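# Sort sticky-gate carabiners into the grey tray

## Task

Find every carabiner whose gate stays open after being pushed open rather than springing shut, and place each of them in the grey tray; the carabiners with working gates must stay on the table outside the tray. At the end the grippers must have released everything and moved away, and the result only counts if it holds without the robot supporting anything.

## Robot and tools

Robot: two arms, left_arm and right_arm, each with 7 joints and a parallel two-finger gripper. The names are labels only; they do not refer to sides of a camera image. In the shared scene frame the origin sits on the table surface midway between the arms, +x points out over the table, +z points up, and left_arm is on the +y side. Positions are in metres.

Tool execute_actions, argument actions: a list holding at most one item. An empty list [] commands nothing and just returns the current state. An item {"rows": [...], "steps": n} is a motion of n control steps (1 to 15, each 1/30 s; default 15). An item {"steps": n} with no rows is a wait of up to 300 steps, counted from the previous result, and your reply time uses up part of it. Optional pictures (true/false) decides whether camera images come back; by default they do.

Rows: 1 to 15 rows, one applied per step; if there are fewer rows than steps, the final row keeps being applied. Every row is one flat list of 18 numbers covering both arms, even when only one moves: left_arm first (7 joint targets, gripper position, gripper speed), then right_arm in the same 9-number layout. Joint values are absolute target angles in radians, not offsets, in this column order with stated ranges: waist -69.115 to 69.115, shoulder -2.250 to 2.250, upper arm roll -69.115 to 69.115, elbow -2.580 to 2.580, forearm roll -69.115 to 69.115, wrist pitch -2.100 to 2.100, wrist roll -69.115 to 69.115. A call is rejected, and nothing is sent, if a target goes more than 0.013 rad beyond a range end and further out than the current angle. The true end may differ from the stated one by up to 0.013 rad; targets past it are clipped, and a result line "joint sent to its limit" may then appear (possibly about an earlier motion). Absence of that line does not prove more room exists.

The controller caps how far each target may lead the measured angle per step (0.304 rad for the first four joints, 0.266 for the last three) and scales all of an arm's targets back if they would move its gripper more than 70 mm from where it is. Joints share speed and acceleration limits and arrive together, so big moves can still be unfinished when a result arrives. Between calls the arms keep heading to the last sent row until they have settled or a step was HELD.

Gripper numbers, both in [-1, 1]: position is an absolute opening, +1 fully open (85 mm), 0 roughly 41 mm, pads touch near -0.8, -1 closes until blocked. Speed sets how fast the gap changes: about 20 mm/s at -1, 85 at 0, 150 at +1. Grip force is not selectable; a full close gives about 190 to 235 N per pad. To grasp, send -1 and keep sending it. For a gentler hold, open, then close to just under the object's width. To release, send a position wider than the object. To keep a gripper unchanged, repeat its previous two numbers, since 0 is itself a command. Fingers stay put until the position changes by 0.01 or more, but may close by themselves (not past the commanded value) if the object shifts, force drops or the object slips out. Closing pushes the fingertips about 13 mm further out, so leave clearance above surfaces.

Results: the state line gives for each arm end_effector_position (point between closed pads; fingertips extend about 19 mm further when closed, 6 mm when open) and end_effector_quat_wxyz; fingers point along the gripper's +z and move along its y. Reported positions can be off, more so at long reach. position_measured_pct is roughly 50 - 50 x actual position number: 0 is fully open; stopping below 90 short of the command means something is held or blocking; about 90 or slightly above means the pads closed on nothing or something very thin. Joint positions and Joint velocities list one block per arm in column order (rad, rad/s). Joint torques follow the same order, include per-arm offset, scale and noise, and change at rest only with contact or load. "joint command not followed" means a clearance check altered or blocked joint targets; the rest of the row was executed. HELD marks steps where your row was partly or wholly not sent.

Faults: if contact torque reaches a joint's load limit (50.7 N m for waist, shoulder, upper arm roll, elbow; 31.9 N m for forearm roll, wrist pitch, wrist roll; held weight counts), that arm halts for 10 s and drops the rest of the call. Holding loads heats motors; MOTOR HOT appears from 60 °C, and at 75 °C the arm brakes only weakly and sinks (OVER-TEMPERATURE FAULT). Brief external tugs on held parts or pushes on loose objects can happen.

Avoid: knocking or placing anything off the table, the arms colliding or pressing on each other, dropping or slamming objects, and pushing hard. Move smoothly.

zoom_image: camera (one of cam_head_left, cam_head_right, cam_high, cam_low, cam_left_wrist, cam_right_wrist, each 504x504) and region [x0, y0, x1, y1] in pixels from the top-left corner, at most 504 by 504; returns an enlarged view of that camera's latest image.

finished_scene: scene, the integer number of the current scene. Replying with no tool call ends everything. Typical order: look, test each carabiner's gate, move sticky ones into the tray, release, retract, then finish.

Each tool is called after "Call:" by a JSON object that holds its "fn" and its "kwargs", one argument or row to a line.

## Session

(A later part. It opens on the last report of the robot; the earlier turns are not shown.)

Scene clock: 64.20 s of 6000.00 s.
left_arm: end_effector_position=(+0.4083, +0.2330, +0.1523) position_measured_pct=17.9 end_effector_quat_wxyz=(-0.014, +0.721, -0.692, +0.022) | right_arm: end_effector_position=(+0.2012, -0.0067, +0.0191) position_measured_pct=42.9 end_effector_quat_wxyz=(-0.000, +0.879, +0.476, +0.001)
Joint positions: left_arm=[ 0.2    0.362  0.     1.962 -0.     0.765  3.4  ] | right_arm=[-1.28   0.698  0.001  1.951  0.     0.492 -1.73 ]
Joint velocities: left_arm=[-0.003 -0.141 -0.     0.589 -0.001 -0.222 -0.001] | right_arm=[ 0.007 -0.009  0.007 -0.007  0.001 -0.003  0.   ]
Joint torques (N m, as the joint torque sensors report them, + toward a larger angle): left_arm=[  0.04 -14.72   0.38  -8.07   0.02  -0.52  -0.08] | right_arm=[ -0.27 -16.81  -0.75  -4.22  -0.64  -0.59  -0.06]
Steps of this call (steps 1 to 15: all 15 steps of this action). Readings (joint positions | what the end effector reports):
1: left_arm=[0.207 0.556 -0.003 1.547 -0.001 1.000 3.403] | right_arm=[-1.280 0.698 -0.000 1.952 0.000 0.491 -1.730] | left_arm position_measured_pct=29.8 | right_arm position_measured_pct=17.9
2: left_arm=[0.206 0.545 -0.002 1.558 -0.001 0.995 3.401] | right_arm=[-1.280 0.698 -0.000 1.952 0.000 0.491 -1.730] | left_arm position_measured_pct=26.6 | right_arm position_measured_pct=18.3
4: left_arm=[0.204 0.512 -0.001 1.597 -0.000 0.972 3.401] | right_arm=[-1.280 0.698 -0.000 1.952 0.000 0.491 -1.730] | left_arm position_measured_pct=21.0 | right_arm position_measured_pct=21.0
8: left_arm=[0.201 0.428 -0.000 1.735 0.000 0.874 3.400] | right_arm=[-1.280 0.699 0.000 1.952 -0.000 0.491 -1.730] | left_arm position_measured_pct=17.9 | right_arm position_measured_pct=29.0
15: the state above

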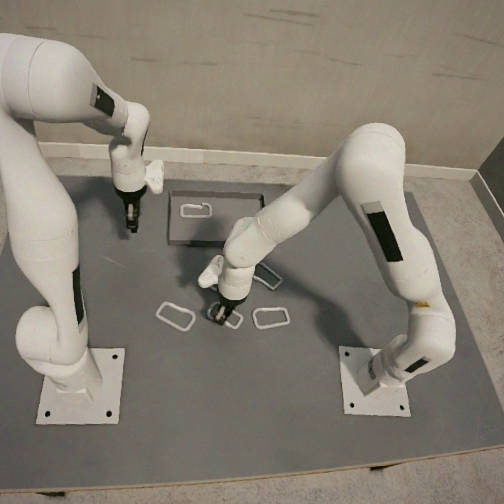

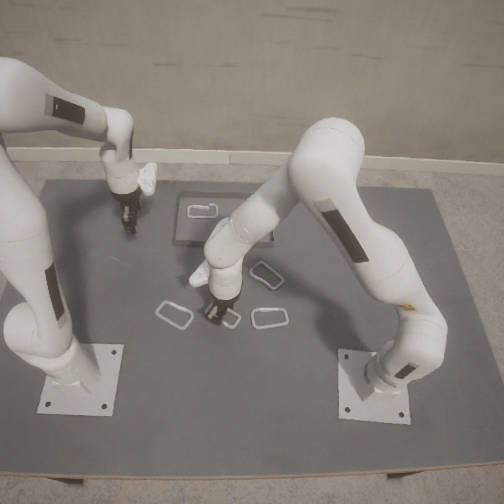

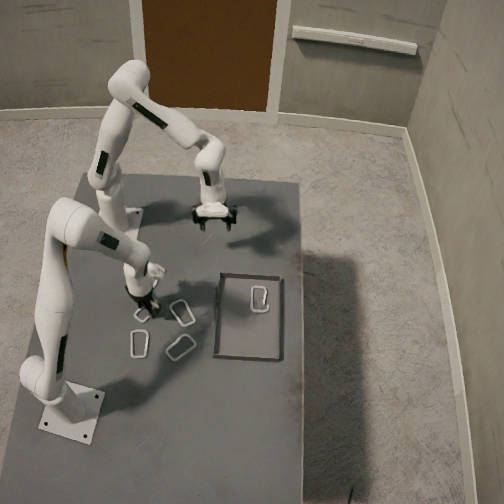

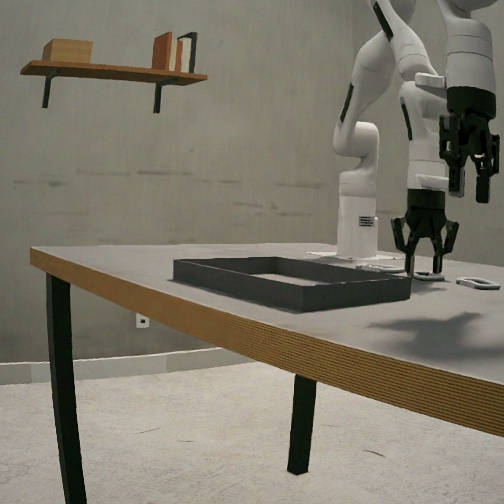

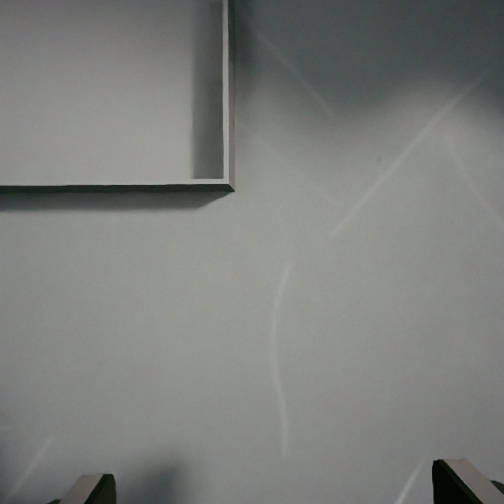

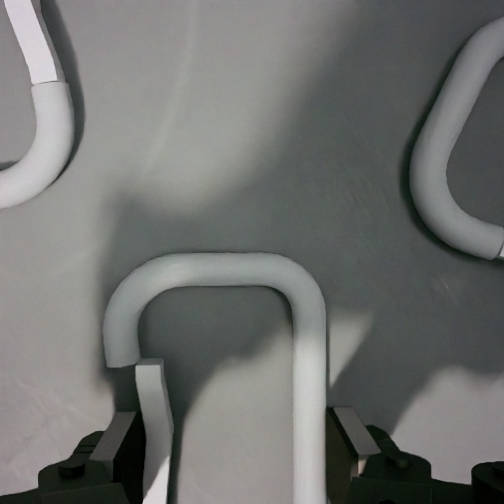

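Call:
{"fn": "execute_actions", "kwargs": {
  "actions": [
    {"rows":[[0.2,0.3,0,2.3,0,0.54,3.4,0.65,0,-1.2801,0.6987,0,1.9515,0,0.4914,-1.73,0.08,-0.4]],"steps":3}
  ]
}}

Call:
{"fn": "execute_actions", "kwargs": {
  "actions": [
    {"rows":[[0.2,0.3,0,2.3,0,0.54,3.4,0.65,0,-1.2801,0.6987,0,1.9515,0,0.4914,-1.73,0.6,-0.55]],"steps":15}
  ]
}}

Scene clock: 66.07 s of 6000.00 s.
left_arm: end_effector_position=(+0.3907, +0.2370, +0.1459) position_measured_pct=17.9 end_effector_quat_wxyz=(-0.011, +0.721, -0.692, +0.018) | right_arm: end_effector_position=(+0.2015, -0.0068, +0.0192) position_measured_pct=45.2 end_effector_quat_wxyz=(-0.000, +0.880, +0.476, +0.001)
Joint positions: left_arm=[ 0.2    0.346 -0.     2.017  0.     0.738  3.4  ] | right_arm=[-1.279  0.697  0.001  1.951  0.     0.492 -1.73 ]
Joint velocities: left_arm=[-0.001 -0.081  0.     0.4   -0.    -0.284  0.001] | right_arm=[ 0.     0.    -0.    -0.     0.001 -0.     0.   ]
Joint torques (N m, as the joint torque sensors report them, + toward a larger angle): left_arm=[ -0.08 -14.2    0.65  -4.82  -0.1    0.3   -0.05] | right_arm=[ -0.11 -16.79  -0.49  -4.19  -0.64  -0.55   0.11]
Steps of this call (steps 1 to 30: the robot went on to your last target; steps 31 to 53: nothing new was sent; steps 54 to 56: all 3 steps of this action). Readings (joint positions | what the end effector reports):
54: left_arm=[0.200 0.350 -0.000 2.001 0.000 0.749 3.400] | right_arm=[-1.279 0.697 0.001 1.951 0.000 0.492 -1.730] | left_arm position_measured_pct=17.9 | right_arm position_measured_pct=45.2
55: left_arm=[0.200 0.348 -0.000 2.006 0.000 0.745 3.400] | right_arm=[-1.279 0.697 0.001 1.951 0.000 0.492 -1.730] | left_arm position_measured_pct=17.9 | right_arm position_measured_pct=45.2
56: the state above

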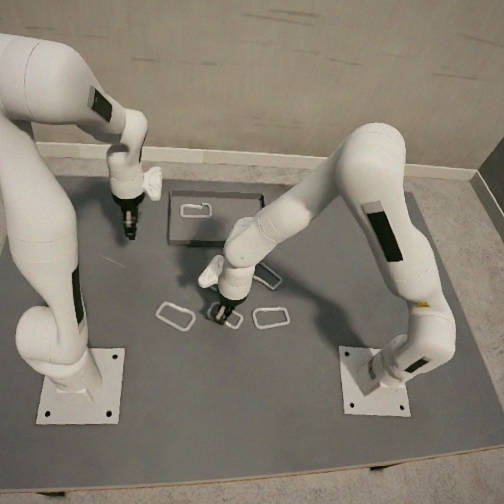

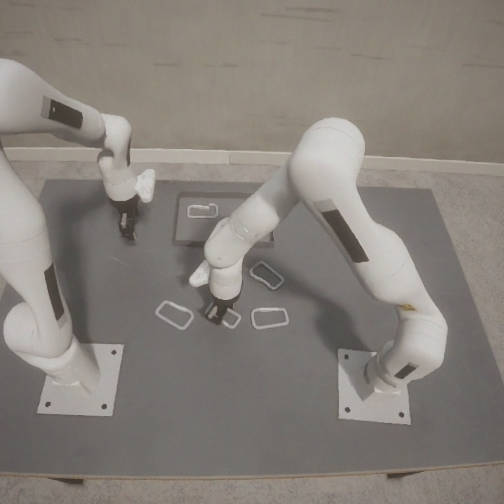

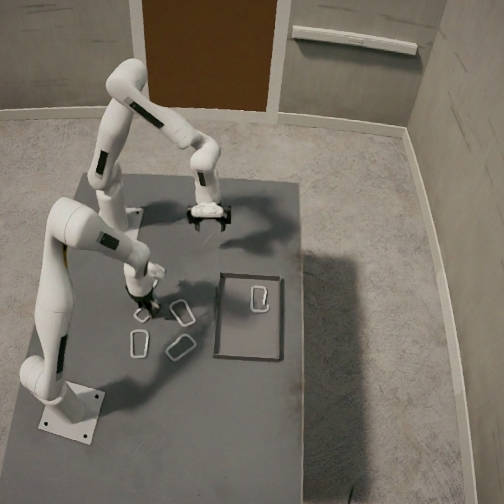

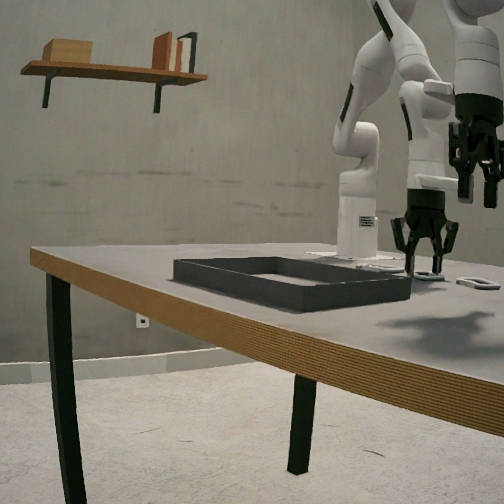

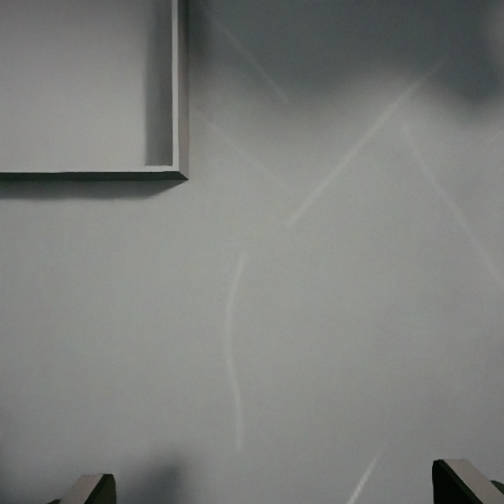

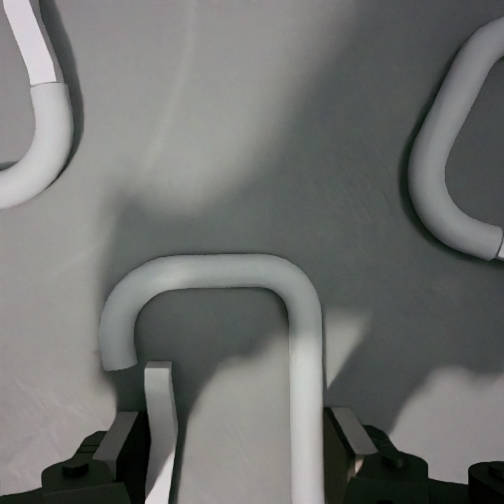

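Scene clock: 66.57 s of 6000.00 s.
left_arm: end_effector_position=(+0.3031, +0.2563, +0.1058) position_measured_pct=17.9 end_effector_quat_wxyz=(-0.000, +0.722, -0.692, +0.000) | right_arm: end_effector_position=(+0.2005, -0.0069, +0.0185) position_measured_pct=23.8 end_effector_quat_wxyz=(-0.000, +0.879, +0.476, +0.000)
Joint positions: left_arm=[ 0.2    0.301  0.     2.3   -0.     0.54   3.4  ] | right_arm=[-1.28   0.699 -0.     1.951 -0.     0.491 -1.73 ]
Joint velocities: left_arm=[-0.001 -0.009 -0.002  0.006 -0.    -0.007 -0.   ] | right_arm=[ 0.001  0.    -0.    -0.    -0.001 -0.     0.   ]
Joint torques (N m, as the joint torque sensors report them, + toward a larger angle): left_arm=[  0.36 -11.27  -0.02  -4.32  -0.07  -0.15  -0.36] | right_arm=[  0.45 -18.22   0.29  -4.23  -0.39  -0.45   0.11]
Steps of this call (steps 1 to 15: all 15 steps of this action). Readings (joint positions | what the end effector reports):
1: left_arm=[0.200 0.343 -0.000 2.033 0.000 0.726 3.400] | right_arm=[-1.279 0.697 0.001 1.951 0.000 0.492 -1.730] | left_arm position_measured_pct=17.9 | right_arm position_measured_pct=45.2
2: left_arm=[0.200 0.339 -0.000 2.055 0.000 0.711 3.400] | right_arm=[-1.280 0.697 0.001 1.951 0.000 0.492 -1.730] | left_arm position_measured_pct=17.9 | right_arm position_measured_pct=44.8
4: left_arm=[0.200 0.328 -0.000 2.115 0.000 0.668 3.400] | right_arm=[-1.280 0.698 0.000 1.951 -0.000 0.491 -1.730] | left_arm position_measured_pct=17.9 | right_arm position_measured_pct=42.5
8: left_arm=[0.200 0.310 0.000 2.243 -0.000 0.580 3.400] | right_arm=[-1.280 0.698 -0.000 1.951 -0.000 0.491 -1.730] | left_arm position_measured_pct=17.9 | right_arm position_measured_pct=35.7
15: the state above

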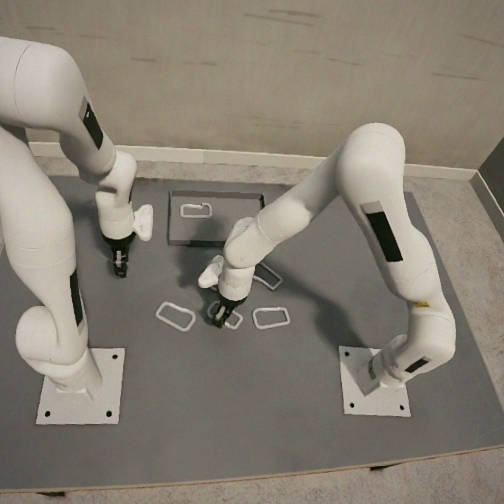

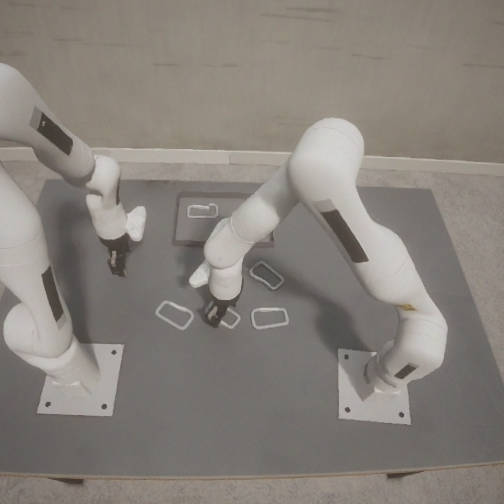

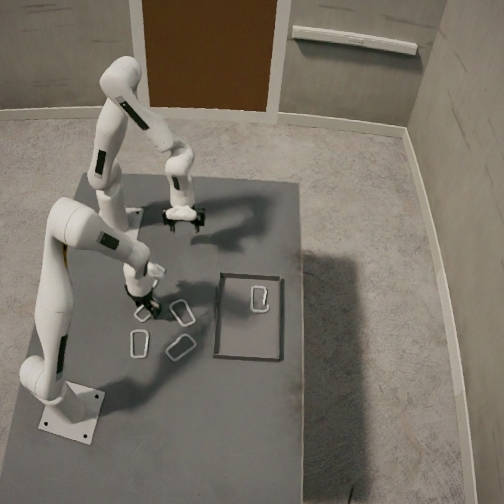

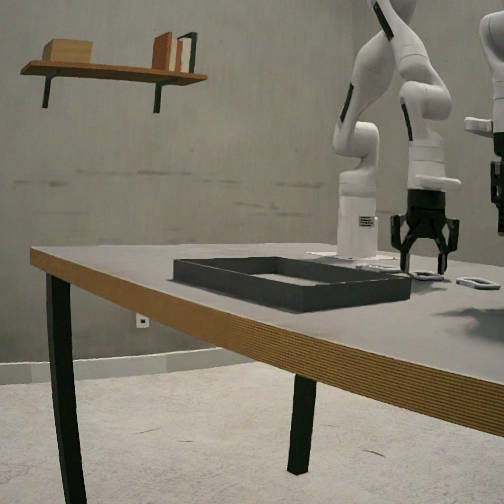

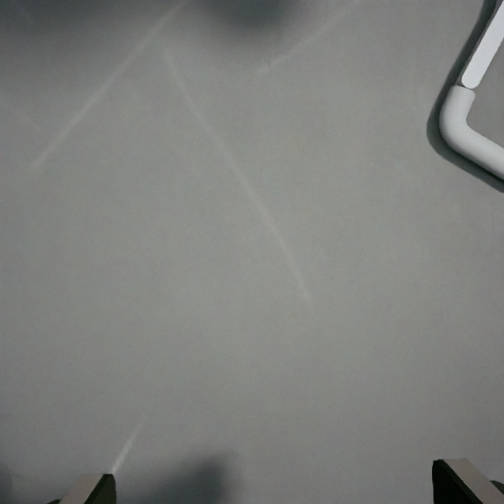

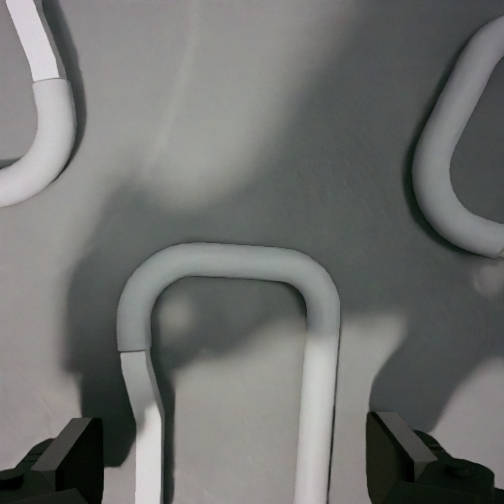

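Call:
{"fn": "execute_actions", "kwargs": {
  "actions": [
    {"rows":[[0.2,0.3,0,2.3,0,0.54,3.4,0.65,0,-1.2801,0.697,0,1.9511,0,0.4935,-1.73,0.0,-0.3]],"steps":15}
  ],
  "pictures": false
}}

Call:
{"fn": "execute_actions", "kwargs": {
  "actions": [
    {"steps":5}
  ]
}}

Call:
{"fn": "execute_actions", "kwargs": {
  "actions": [
    {"rows":[[0.2,0.3,0,2.3,0,0.54,3.4,0.65,0,-1.2801,0.697,0,1.9511,0,0.4935,-1.73,0.65,-0.5]],"steps":15}
  ]
}}

Scene clock: 69.73 s of 6000.00 s.
left_arm: end_effector_position=(+0.3032, +0.2563, +0.1061) position_measured_pct=17.9 end_effector_quat_wxyz=(-0.000, +0.722, -0.692, +0.001) | right_arm: end_effector_position=(+0.2016, -0.0064, +0.0202) position_measured_pct=47.2 end_effector_quat_wxyz=(-0.000, +0.879, +0.476, +0.001)
Joint positions: left_arm=[0.2  0.3  0.   2.3  0.   0.54 3.4 ] | right_arm=[-1.28   0.695  0.001  1.95   0.001  0.494 -1.73 ]
Joint velocities: left_arm=[ 0.     0.     0.003  0.    -0.     0.001 -0.001] | right_arm=[ 0.008 -0.006  0.01   0.002  0.006  0.006  0.   ]
Joint torques (N m, as the joint torque sensors report them, + toward a larger angle): left_arm=[ -0.12 -11.19   0.05  -4.51  -0.05   0.07  -0.22] | right_arm=[ -0.68 -15.97  -0.69  -3.61  -0.54  -0.64  -0.04]
Steps of this call (steps 1 to 15: the robot went on to your last target; steps 16 to 80: nothing new was sent; steps 81 to 95: all 15 steps of this action). Readings (joint positions | what the end effector reports):
81: left_arm=[0.200 0.300 0.000 2.300 0.000 0.540 3.400] | right_arm=[-1.280 0.698 -0.000 1.951 0.000 0.492 -1.730] | left_arm position_measured_pct=17.9 | right_arm position_measured_pct=19.8
82: left_arm=[0.200 0.300 0.000 2.300 0.000 0.540 3.400] | right_arm=[-1.280 0.698 -0.000 1.951 -0.000 0.493 -1.730] | left_arm position_measured_pct=17.9 | right_arm position_measured_pct=20.6
84: left_arm=[0.200 0.300 0.000 2.300 0.000 0.540 3.400] | right_arm=[-1.280 0.697 0.000 1.951 0.000 0.493 -1.730] | left_arm position_measured_pct=17.9 | right_arm position_measured_pct=23.8
88: left_arm=[0.200 0.300 0.000 2.300 0.000 0.540 3.400] | right_arm=[-1.280 0.697 0.000 1.951 0.000 0.493 -1.730] | left_arm position_measured_pct=17.9 | right_arm position_measured_pct=32.5
95: the state above

Scene clock: 69.90 s of 6000.00 s.
left_arm: end_effector_position=(+0.3032, +0.2563, +0.1061) position_measured_pct=17.9 end_effector_quat_wxyz=(-0.000, +0.722, -0.692, +0.001) | right_arm: end_effector_position=(+0.2019, -0.0065, +0.0204) position_measured_pct=49.2 end_effector_quat_wxyz=(-0.000, +0.880, +0.476, +0.001)
Joint positions: left_arm=[0.2  0.3  0.   2.3  0.   0.54 3.4 ] | right_arm=[-1.279  0.695  0.001  1.95   0.001  0.494 -1.73 ]
Joint velocities: left_arm=[0.    0.    0.001 0.002 0.    0.001 0.001] | right_arm=[ 0.001 -0.    -0.001  0.     0.    -0.    -0.   ]
Joint torques (N m, as the joint torque sensors report them, + toward a larger angle): left_arm=[  0.39 -11.22   0.03  -4.59   0.1   -0.04  -0.15] | right_arm=[ -0.29 -15.99  -0.5   -3.89  -0.75  -0.62   0.06]
Steps of this call (steps 1 to 5: the robot went on to your last target). Readings (joint positions | what the end effector reports):
1: left_arm=[0.200 0.300 0.000 2.300 0.000 0.540 3.400] | right_arm=[-1.279 0.695 0.001 1.950 0.001 0.494 -1.730] | left_arm position_measured_pct=17.9 | right_arm position_measured_pct=48.0
2: left_arm=[0.200 0.300 0.000 2.300 0.000 0.540 3.400] | right_arm=[-1.279 0.695 0.001 1.950 0.001 0.494 -1.730] | left_arm position_measured_pct=17.9 | right_arm position_measured_pct=48.4
4: left_arm=[0.200 0.300 0.000 2.300 0.000 0.540 3.400] | right_arm=[-1.279 0.695 0.001 1.950 0.001 0.494 -1.730] | left_arm position_measured_pct=17.9 | right_arm position_measured_pct=48.8
5: the state above

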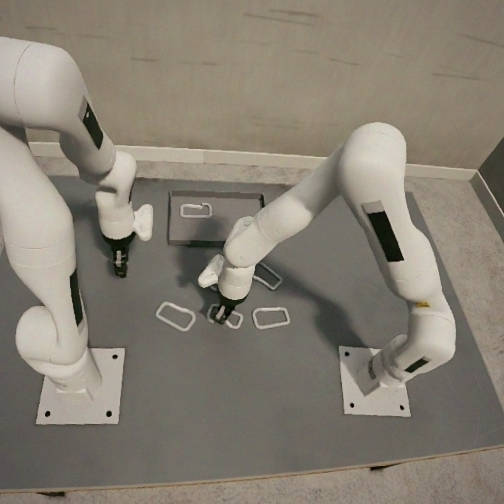

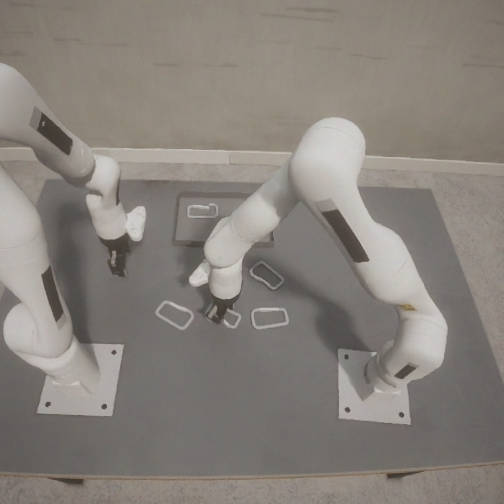

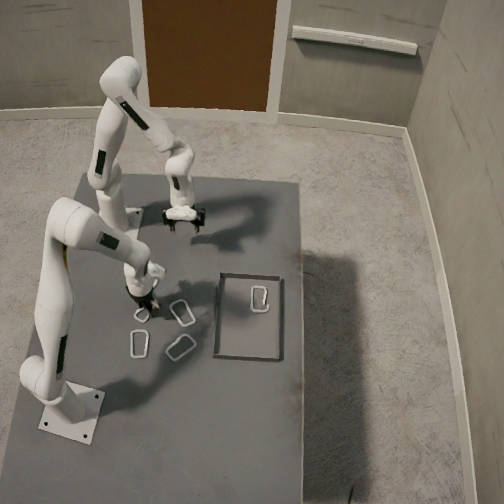

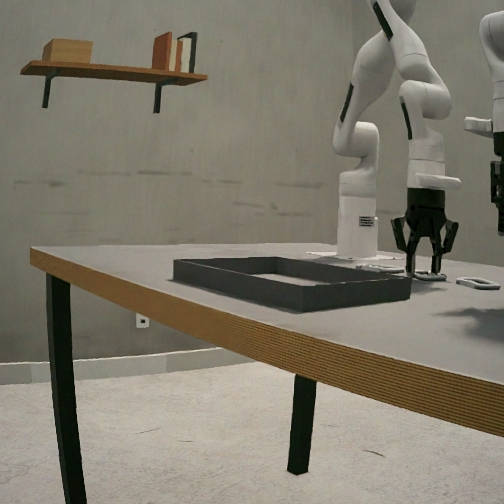

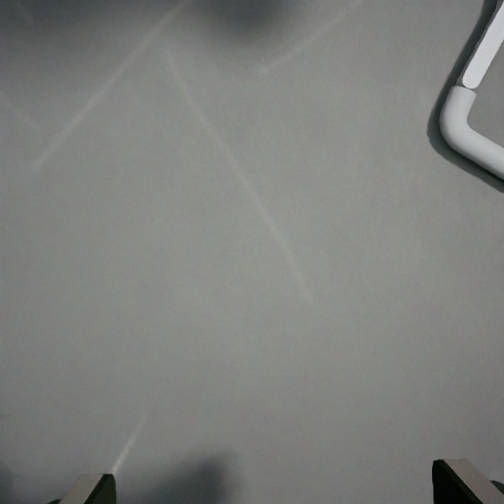

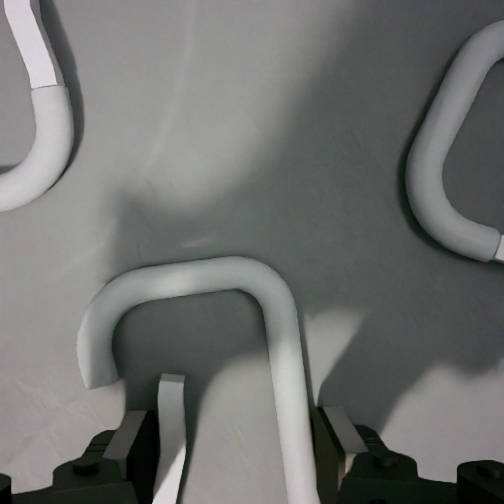

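Scene clock: 70.40 s of 6000.00 s.
left_arm: end_effector_position=(+0.3032, +0.2563, +0.1061) position_measured_pct=17.9 end_effector_quat_wxyz=(-0.000, +0.722, -0.692, +0.001) | right_arm: end_effector_position=(+0.2006, -0.0068, +0.0193) position_measured_pct=26.2 end_effector_quat_wxyz=(-0.000, +0.879, +0.476, +0.000)
Joint positions: left_arm=[0.2  0.3  0.   2.3  0.   0.54 3.4 ] | right_arm=[-1.28   0.697 -0.     1.951 -0.     0.494 -1.73 ]
Joint velocities: left_arm=[-0.    -0.    -0.     0.002  0.    -0.001 -0.001] | right_arm=[-0.     0.001 -0.     0.    -0.001  0.002 -0.   ]
Joint torques (N m, as the joint torque sensors report them, + toward a larger angle): left_arm=[  0.07 -11.12   0.44  -5.11  -0.15  -0.15  -0.22] | right_arm=[  0.35 -18.16   0.43  -4.37  -0.37  -0.38   0.09]
Steps of this call (steps 1 to 15: all 15 steps of this action). Readings (joint positions | what the end effector reports):
1: left_arm=[0.200 0.300 0.000 2.300 -0.000 0.540 3.400] | right_arm=[-1.279 0.695 0.001 1.950 0.001 0.494 -1.730] | left_arm position_measured_pct=17.9 | right_arm position_measured_pct=49.2
2: left_arm=[0.200 0.300 0.000 2.300 0.000 0.540 3.400] | right_arm=[-1.279 0.695 0.001 1.950 0.000 0.494 -1.730] | left_arm position_measured_pct=17.9 | right_arm position_measured_pct=48.8
4: left_arm=[0.200 0.300 0.000 2.300 0.000 0.540 3.400] | right_arm=[-1.280 0.695 -0.000 1.951 -0.000 0.493 -1.730] | left_arm position_measured_pct=17.9 | right_arm position_measured_pct=46.0
8: left_arm=[0.200 0.300 0.000 2.300 0.000 0.540 3.400] | right_arm=[-1.280 0.697 -0.000 1.951 -0.000 0.494 -1.730] | left_arm position_measured_pct=17.9 | right_arm position_measured_pct=38.9
15: the state above

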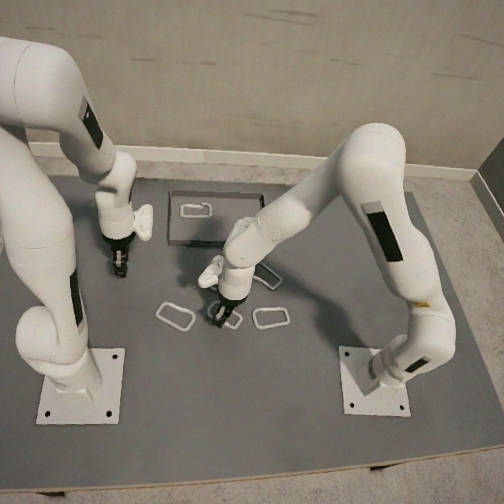

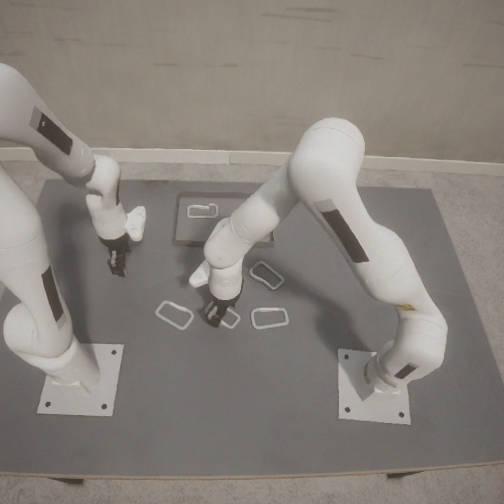

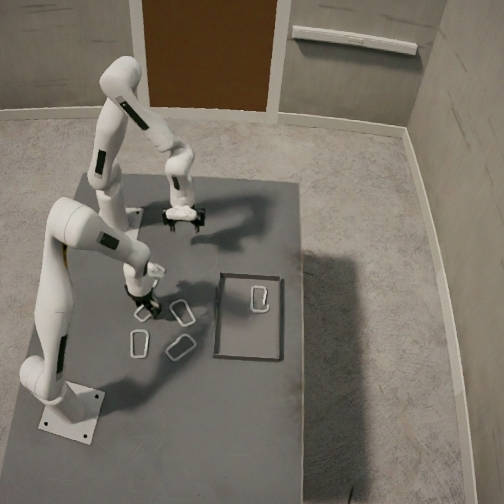

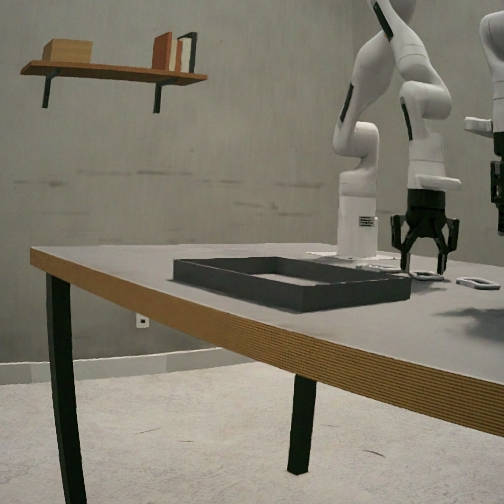

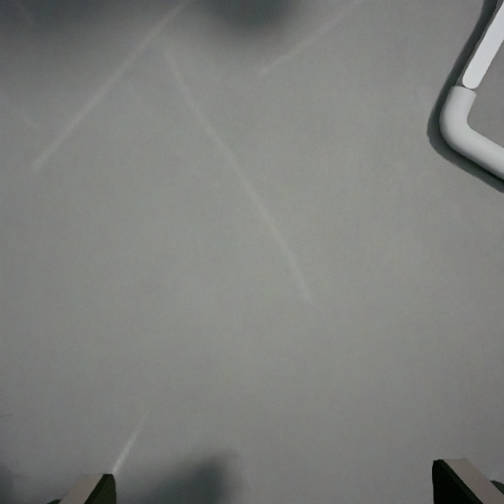

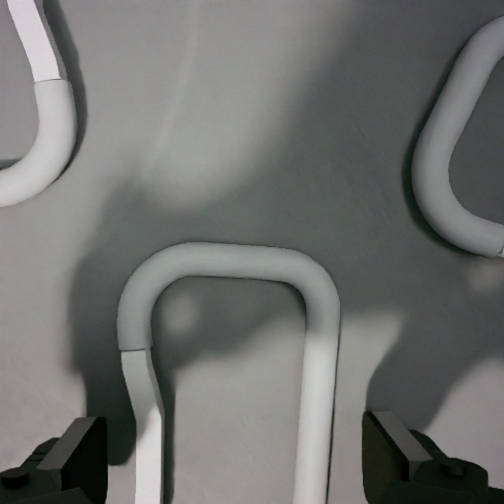

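Call:
{"fn": "execute_actions", "kwargs": {
  "actions": [
    {"rows":[[0.2,0.3,0,2.3,0,0.54,3.4,0.65,0,-1.2801,0.6084,0,1.9293,0,0.6039,-1.73,0.65,0]],"steps":8}
  ],
  "pictures": false
}}

Call:
{"fn": "execute_actions", "kwargs": {
  "actions": [
    {"rows":[[0.2,0.3,0,2.3,0,0.54,3.4,0.65,0,-1.0522,0.7112,0,1.6908,0,0.7396,-0.407,0.68,0]],"steps":15}
  ],
  "pictures": false
}}

Call:
{"fn": "execute_actions", "kwargs": {
  "actions": [
    {"steps":32}
  ]
}}

Scene clock: 80.53 s of 6000.00 s.
left_arm: end_effector_position=(+0.3032, +0.2563, +0.1061) position_measured_pct=17.9 end_effector_quat_wxyz=(-0.000, +0.722, -0.692, +0.001) | right_arm: end_effector_position=(+0.2006, -0.0068, +0.0577) position_measured_pct=17.9 end_effector_quat_wxyz=(+0.000, +0.879, +0.476, -0.000)
Joint positions: left_arm=[ 0.2   0.3  -0.    2.3   0.    0.54  3.4 ] | right_arm=[-1.28   0.614  0.     1.929  0.     0.6   -1.73 ]
Joint velocities: left_arm=[ 0.     0.     0.001 -0.001  0.    -0.    -0.   ] | right_arm=[ 0.001 -0.055  0.001 -0.027  0.002  0.147 -0.   ]
Joint torques (N m, as the joint torque sensors report them, + toward a larger angle): left_arm=[  0.09 -11.21   0.19  -4.78  -0.05  -0.04  -0.22] | right_arm=[  0.17 -13.7    0.19  -3.99  -0.34  -0.28   0.05]
Steps of this call (steps 1 to 15: the robot went on to your last target; steps 16 to 90: nothing new was sent; then 6.87 s passed at rest; steps 91 to 98: all 8 steps of this action). Readings (joint positions | what the end effector reports):
91: left_arm=[0.200 0.300 0.000 2.300 0.000 0.540 3.400] | right_arm=[-1.280 0.696 -0.000 1.951 0.000 0.495 -1.730] | left_arm position_measured_pct=17.9 | right_arm position_measured_pct=17.9
92: left_arm=[0.200 0.300 0.000 2.300 -0.000 0.540 3.400] | right_arm=[-1.280 0.689 -0.000 1.950 -0.000 0.501 -1.730] | left_arm position_measured_pct=17.9 | right_arm position_measured_pct=17.9
94: left_arm=[0.200 0.300 0.000 2.300 0.000 0.540 3.400] | right_arm=[-1.280 0.659 -0.000 1.944 -0.000 0.534 -1.730] | left_arm position_measured_pct=17.9 | right_arm position_measured_pct=17.9
98: the state above

Scene clock: 81.03 s of 6000.00 s.
left_arm: end_effector_position=(+0.3032, +0.2563, +0.1061) position_measured_pct=17.9 end_effector_quat_wxyz=(-0.000, +0.722, -0.692, +0.001) | right_arm: end_effector_position=(+0.3101, -0.0039, +0.0607) position_measured_pct=16.3 end_effector_quat_wxyz=(+0.000, +0.814, +0.581, +0.001)
Joint positions: left_arm=[0.2  0.3  0.   2.3  0.   0.54 3.4 ] | right_arm=[-1.073  0.702  0.001  1.71   0.     0.729 -1.275]
Joint velocities: left_arm=[-0.    -0.    -0.     0.001  0.     0.001 -0.   ] | right_arm=[ 0.145  0.064 -0.003 -0.147 -0.001  0.084  1.216]
Joint torques (N m, as the joint torque sensors report them, + toward a larger angle): left_arm=[ -0.09 -11.19   0.56  -4.62  -0.08  -0.26  -0.01] | right_arm=[ -0.15 -19.99  -0.4   -5.44  -0.55  -0.21   0.03]
Steps of this call (steps 1 to 15: all 15 steps of this action). Readings (joint positions | what the end effector reports):
1: left_arm=[0.200 0.300 0.000 2.300 0.000 0.540 3.400] | right_arm=[-1.279 0.614 -0.000 1.928 -0.000 0.603 -1.729] | left_arm position_measured_pct=17.9 | right_arm position_measured_pct=17.9
2: left_arm=[0.200 0.300 0.000 2.300 -0.000 0.540 3.400] | right_arm=[-1.272 0.616 -0.001 1.923 -0.000 0.608 -1.724] | left_arm position_measured_pct=17.9 | right_arm position_measured_pct=17.5
4: left_arm=[0.200 0.300 0.000 2.300 0.000 0.540 3.400] | right_arm=[-1.243 0.629 -0.003 1.896 -0.001 0.624 -1.694] | left_arm position_measured_pct=17.9 | right_arm position_measured_pct=16.3
8: left_arm=[0.200 0.300 0.000 2.300 0.000 0.540 3.400] | right_arm=[-1.149 0.670 0.000 1.795 0.000 0.681 -1.559] | left_arm position_measured_pct=17.9 | right_arm position_measured_pct=16.3
15: the state above

Scene clock: 82.10 s of 6000.00 s.
left_arm: end_effector_position=(+0.3032, +0.2563, +0.1061) position_measured_pct=17.9 end_effector_quat_wxyz=(-0.000, +0.722, -0.692, +0.001) | right_arm: end_effector_position=(+0.3204, -0.0062, +0.0600) position_measured_pct=16.3 end_effector_quat_wxyz=(+0.000, +0.503, +0.864, -0.000)
Joint positions: left_arm=[ 0.2   0.3   0.    2.3  -0.    0.54  3.4 ] | right_arm=[-1.052  0.711  0.     1.691  0.     0.74  -0.407]
Joint velocities: left_arm=[ 0.001 -0.     0.001  0.001 -0.001  0.001  0.   ] | right_arm=[ 0.001  0.    -0.001  0.    -0.001 -0.001  0.   ]
Joint torques (N m, as the joint torque sensors report them, + toward a larger angle): left_arm=[ -0.21 -11.3   -0.06  -4.66   0.15   0.07  -0.08] | right_arm=[  0.28 -20.08   0.41  -6.11  -0.44  -0.45  -0.02]
Steps of this call (steps 1 to 32: the robot went on to your last target). Readings (joint positions | what the end effector reports):
1: left_arm=[0.200 0.300 0.000 2.300 0.000 0.540 3.400] | right_arm=[-1.069 0.703 0.001 1.706 0.000 0.731 -1.234] | left_arm position_measured_pct=17.9 | right_arm position_measured_pct=16.3
2: left_arm=[0.200 0.300 0.000 2.300 -0.000 0.540 3.400] | right_arm=[-1.065 0.705 0.001 1.702 0.000 0.733 -1.194] | left_arm position_measured_pct=17.9 | right_arm position_measured_pct=16.3
4: left_arm=[0.200 0.300 0.000 2.300 0.000 0.540 3.400] | right_arm=[-1.060 0.707 0.000 1.698 0.000 0.736 -1.112] | left_arm position_measured_pct=17.9 | right_arm position_measured_pct=16.3
8: left_arm=[0.200 0.300 0.000 2.300 0.000 0.540 3.400] | right_arm=[-1.055 0.710 0.000 1.693 0.000 0.738 -0.950] | left_arm position_measured_pct=17.9 | right_arm position_measured_pct=16.3
32: the state above

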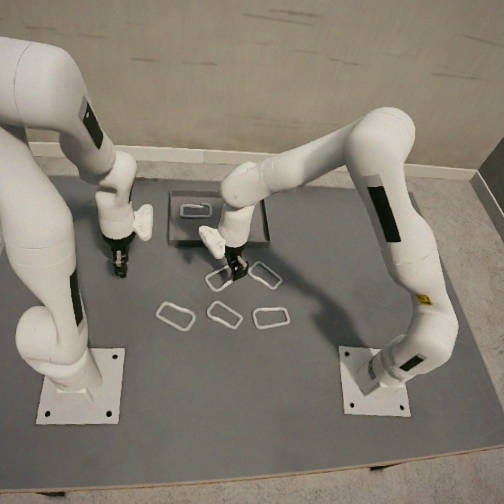

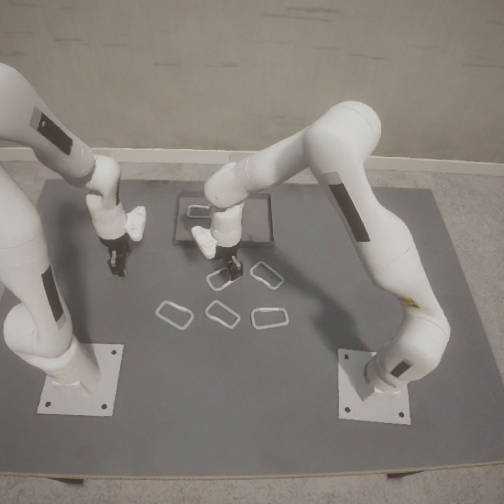

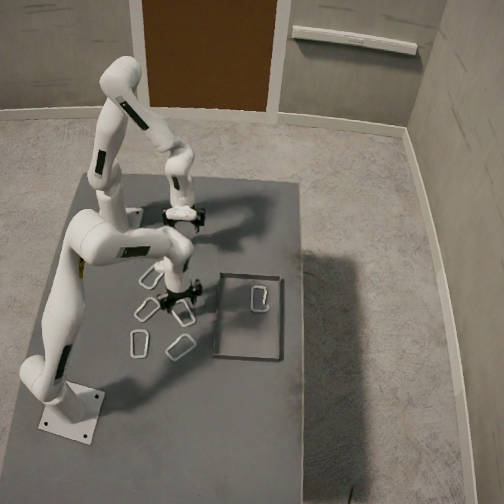

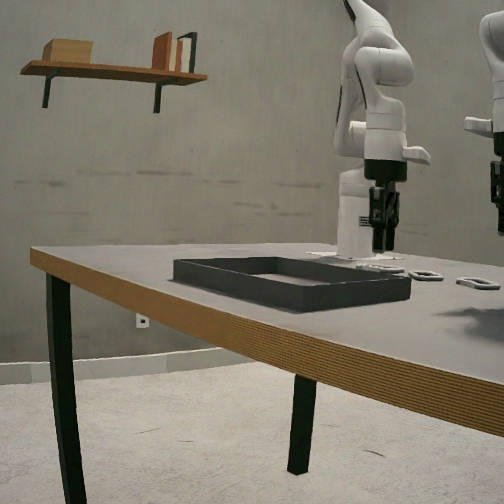

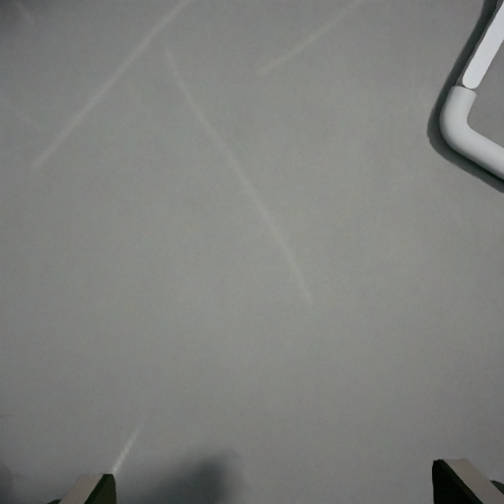

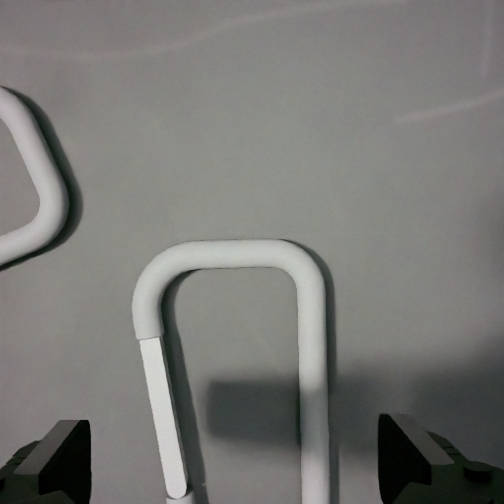

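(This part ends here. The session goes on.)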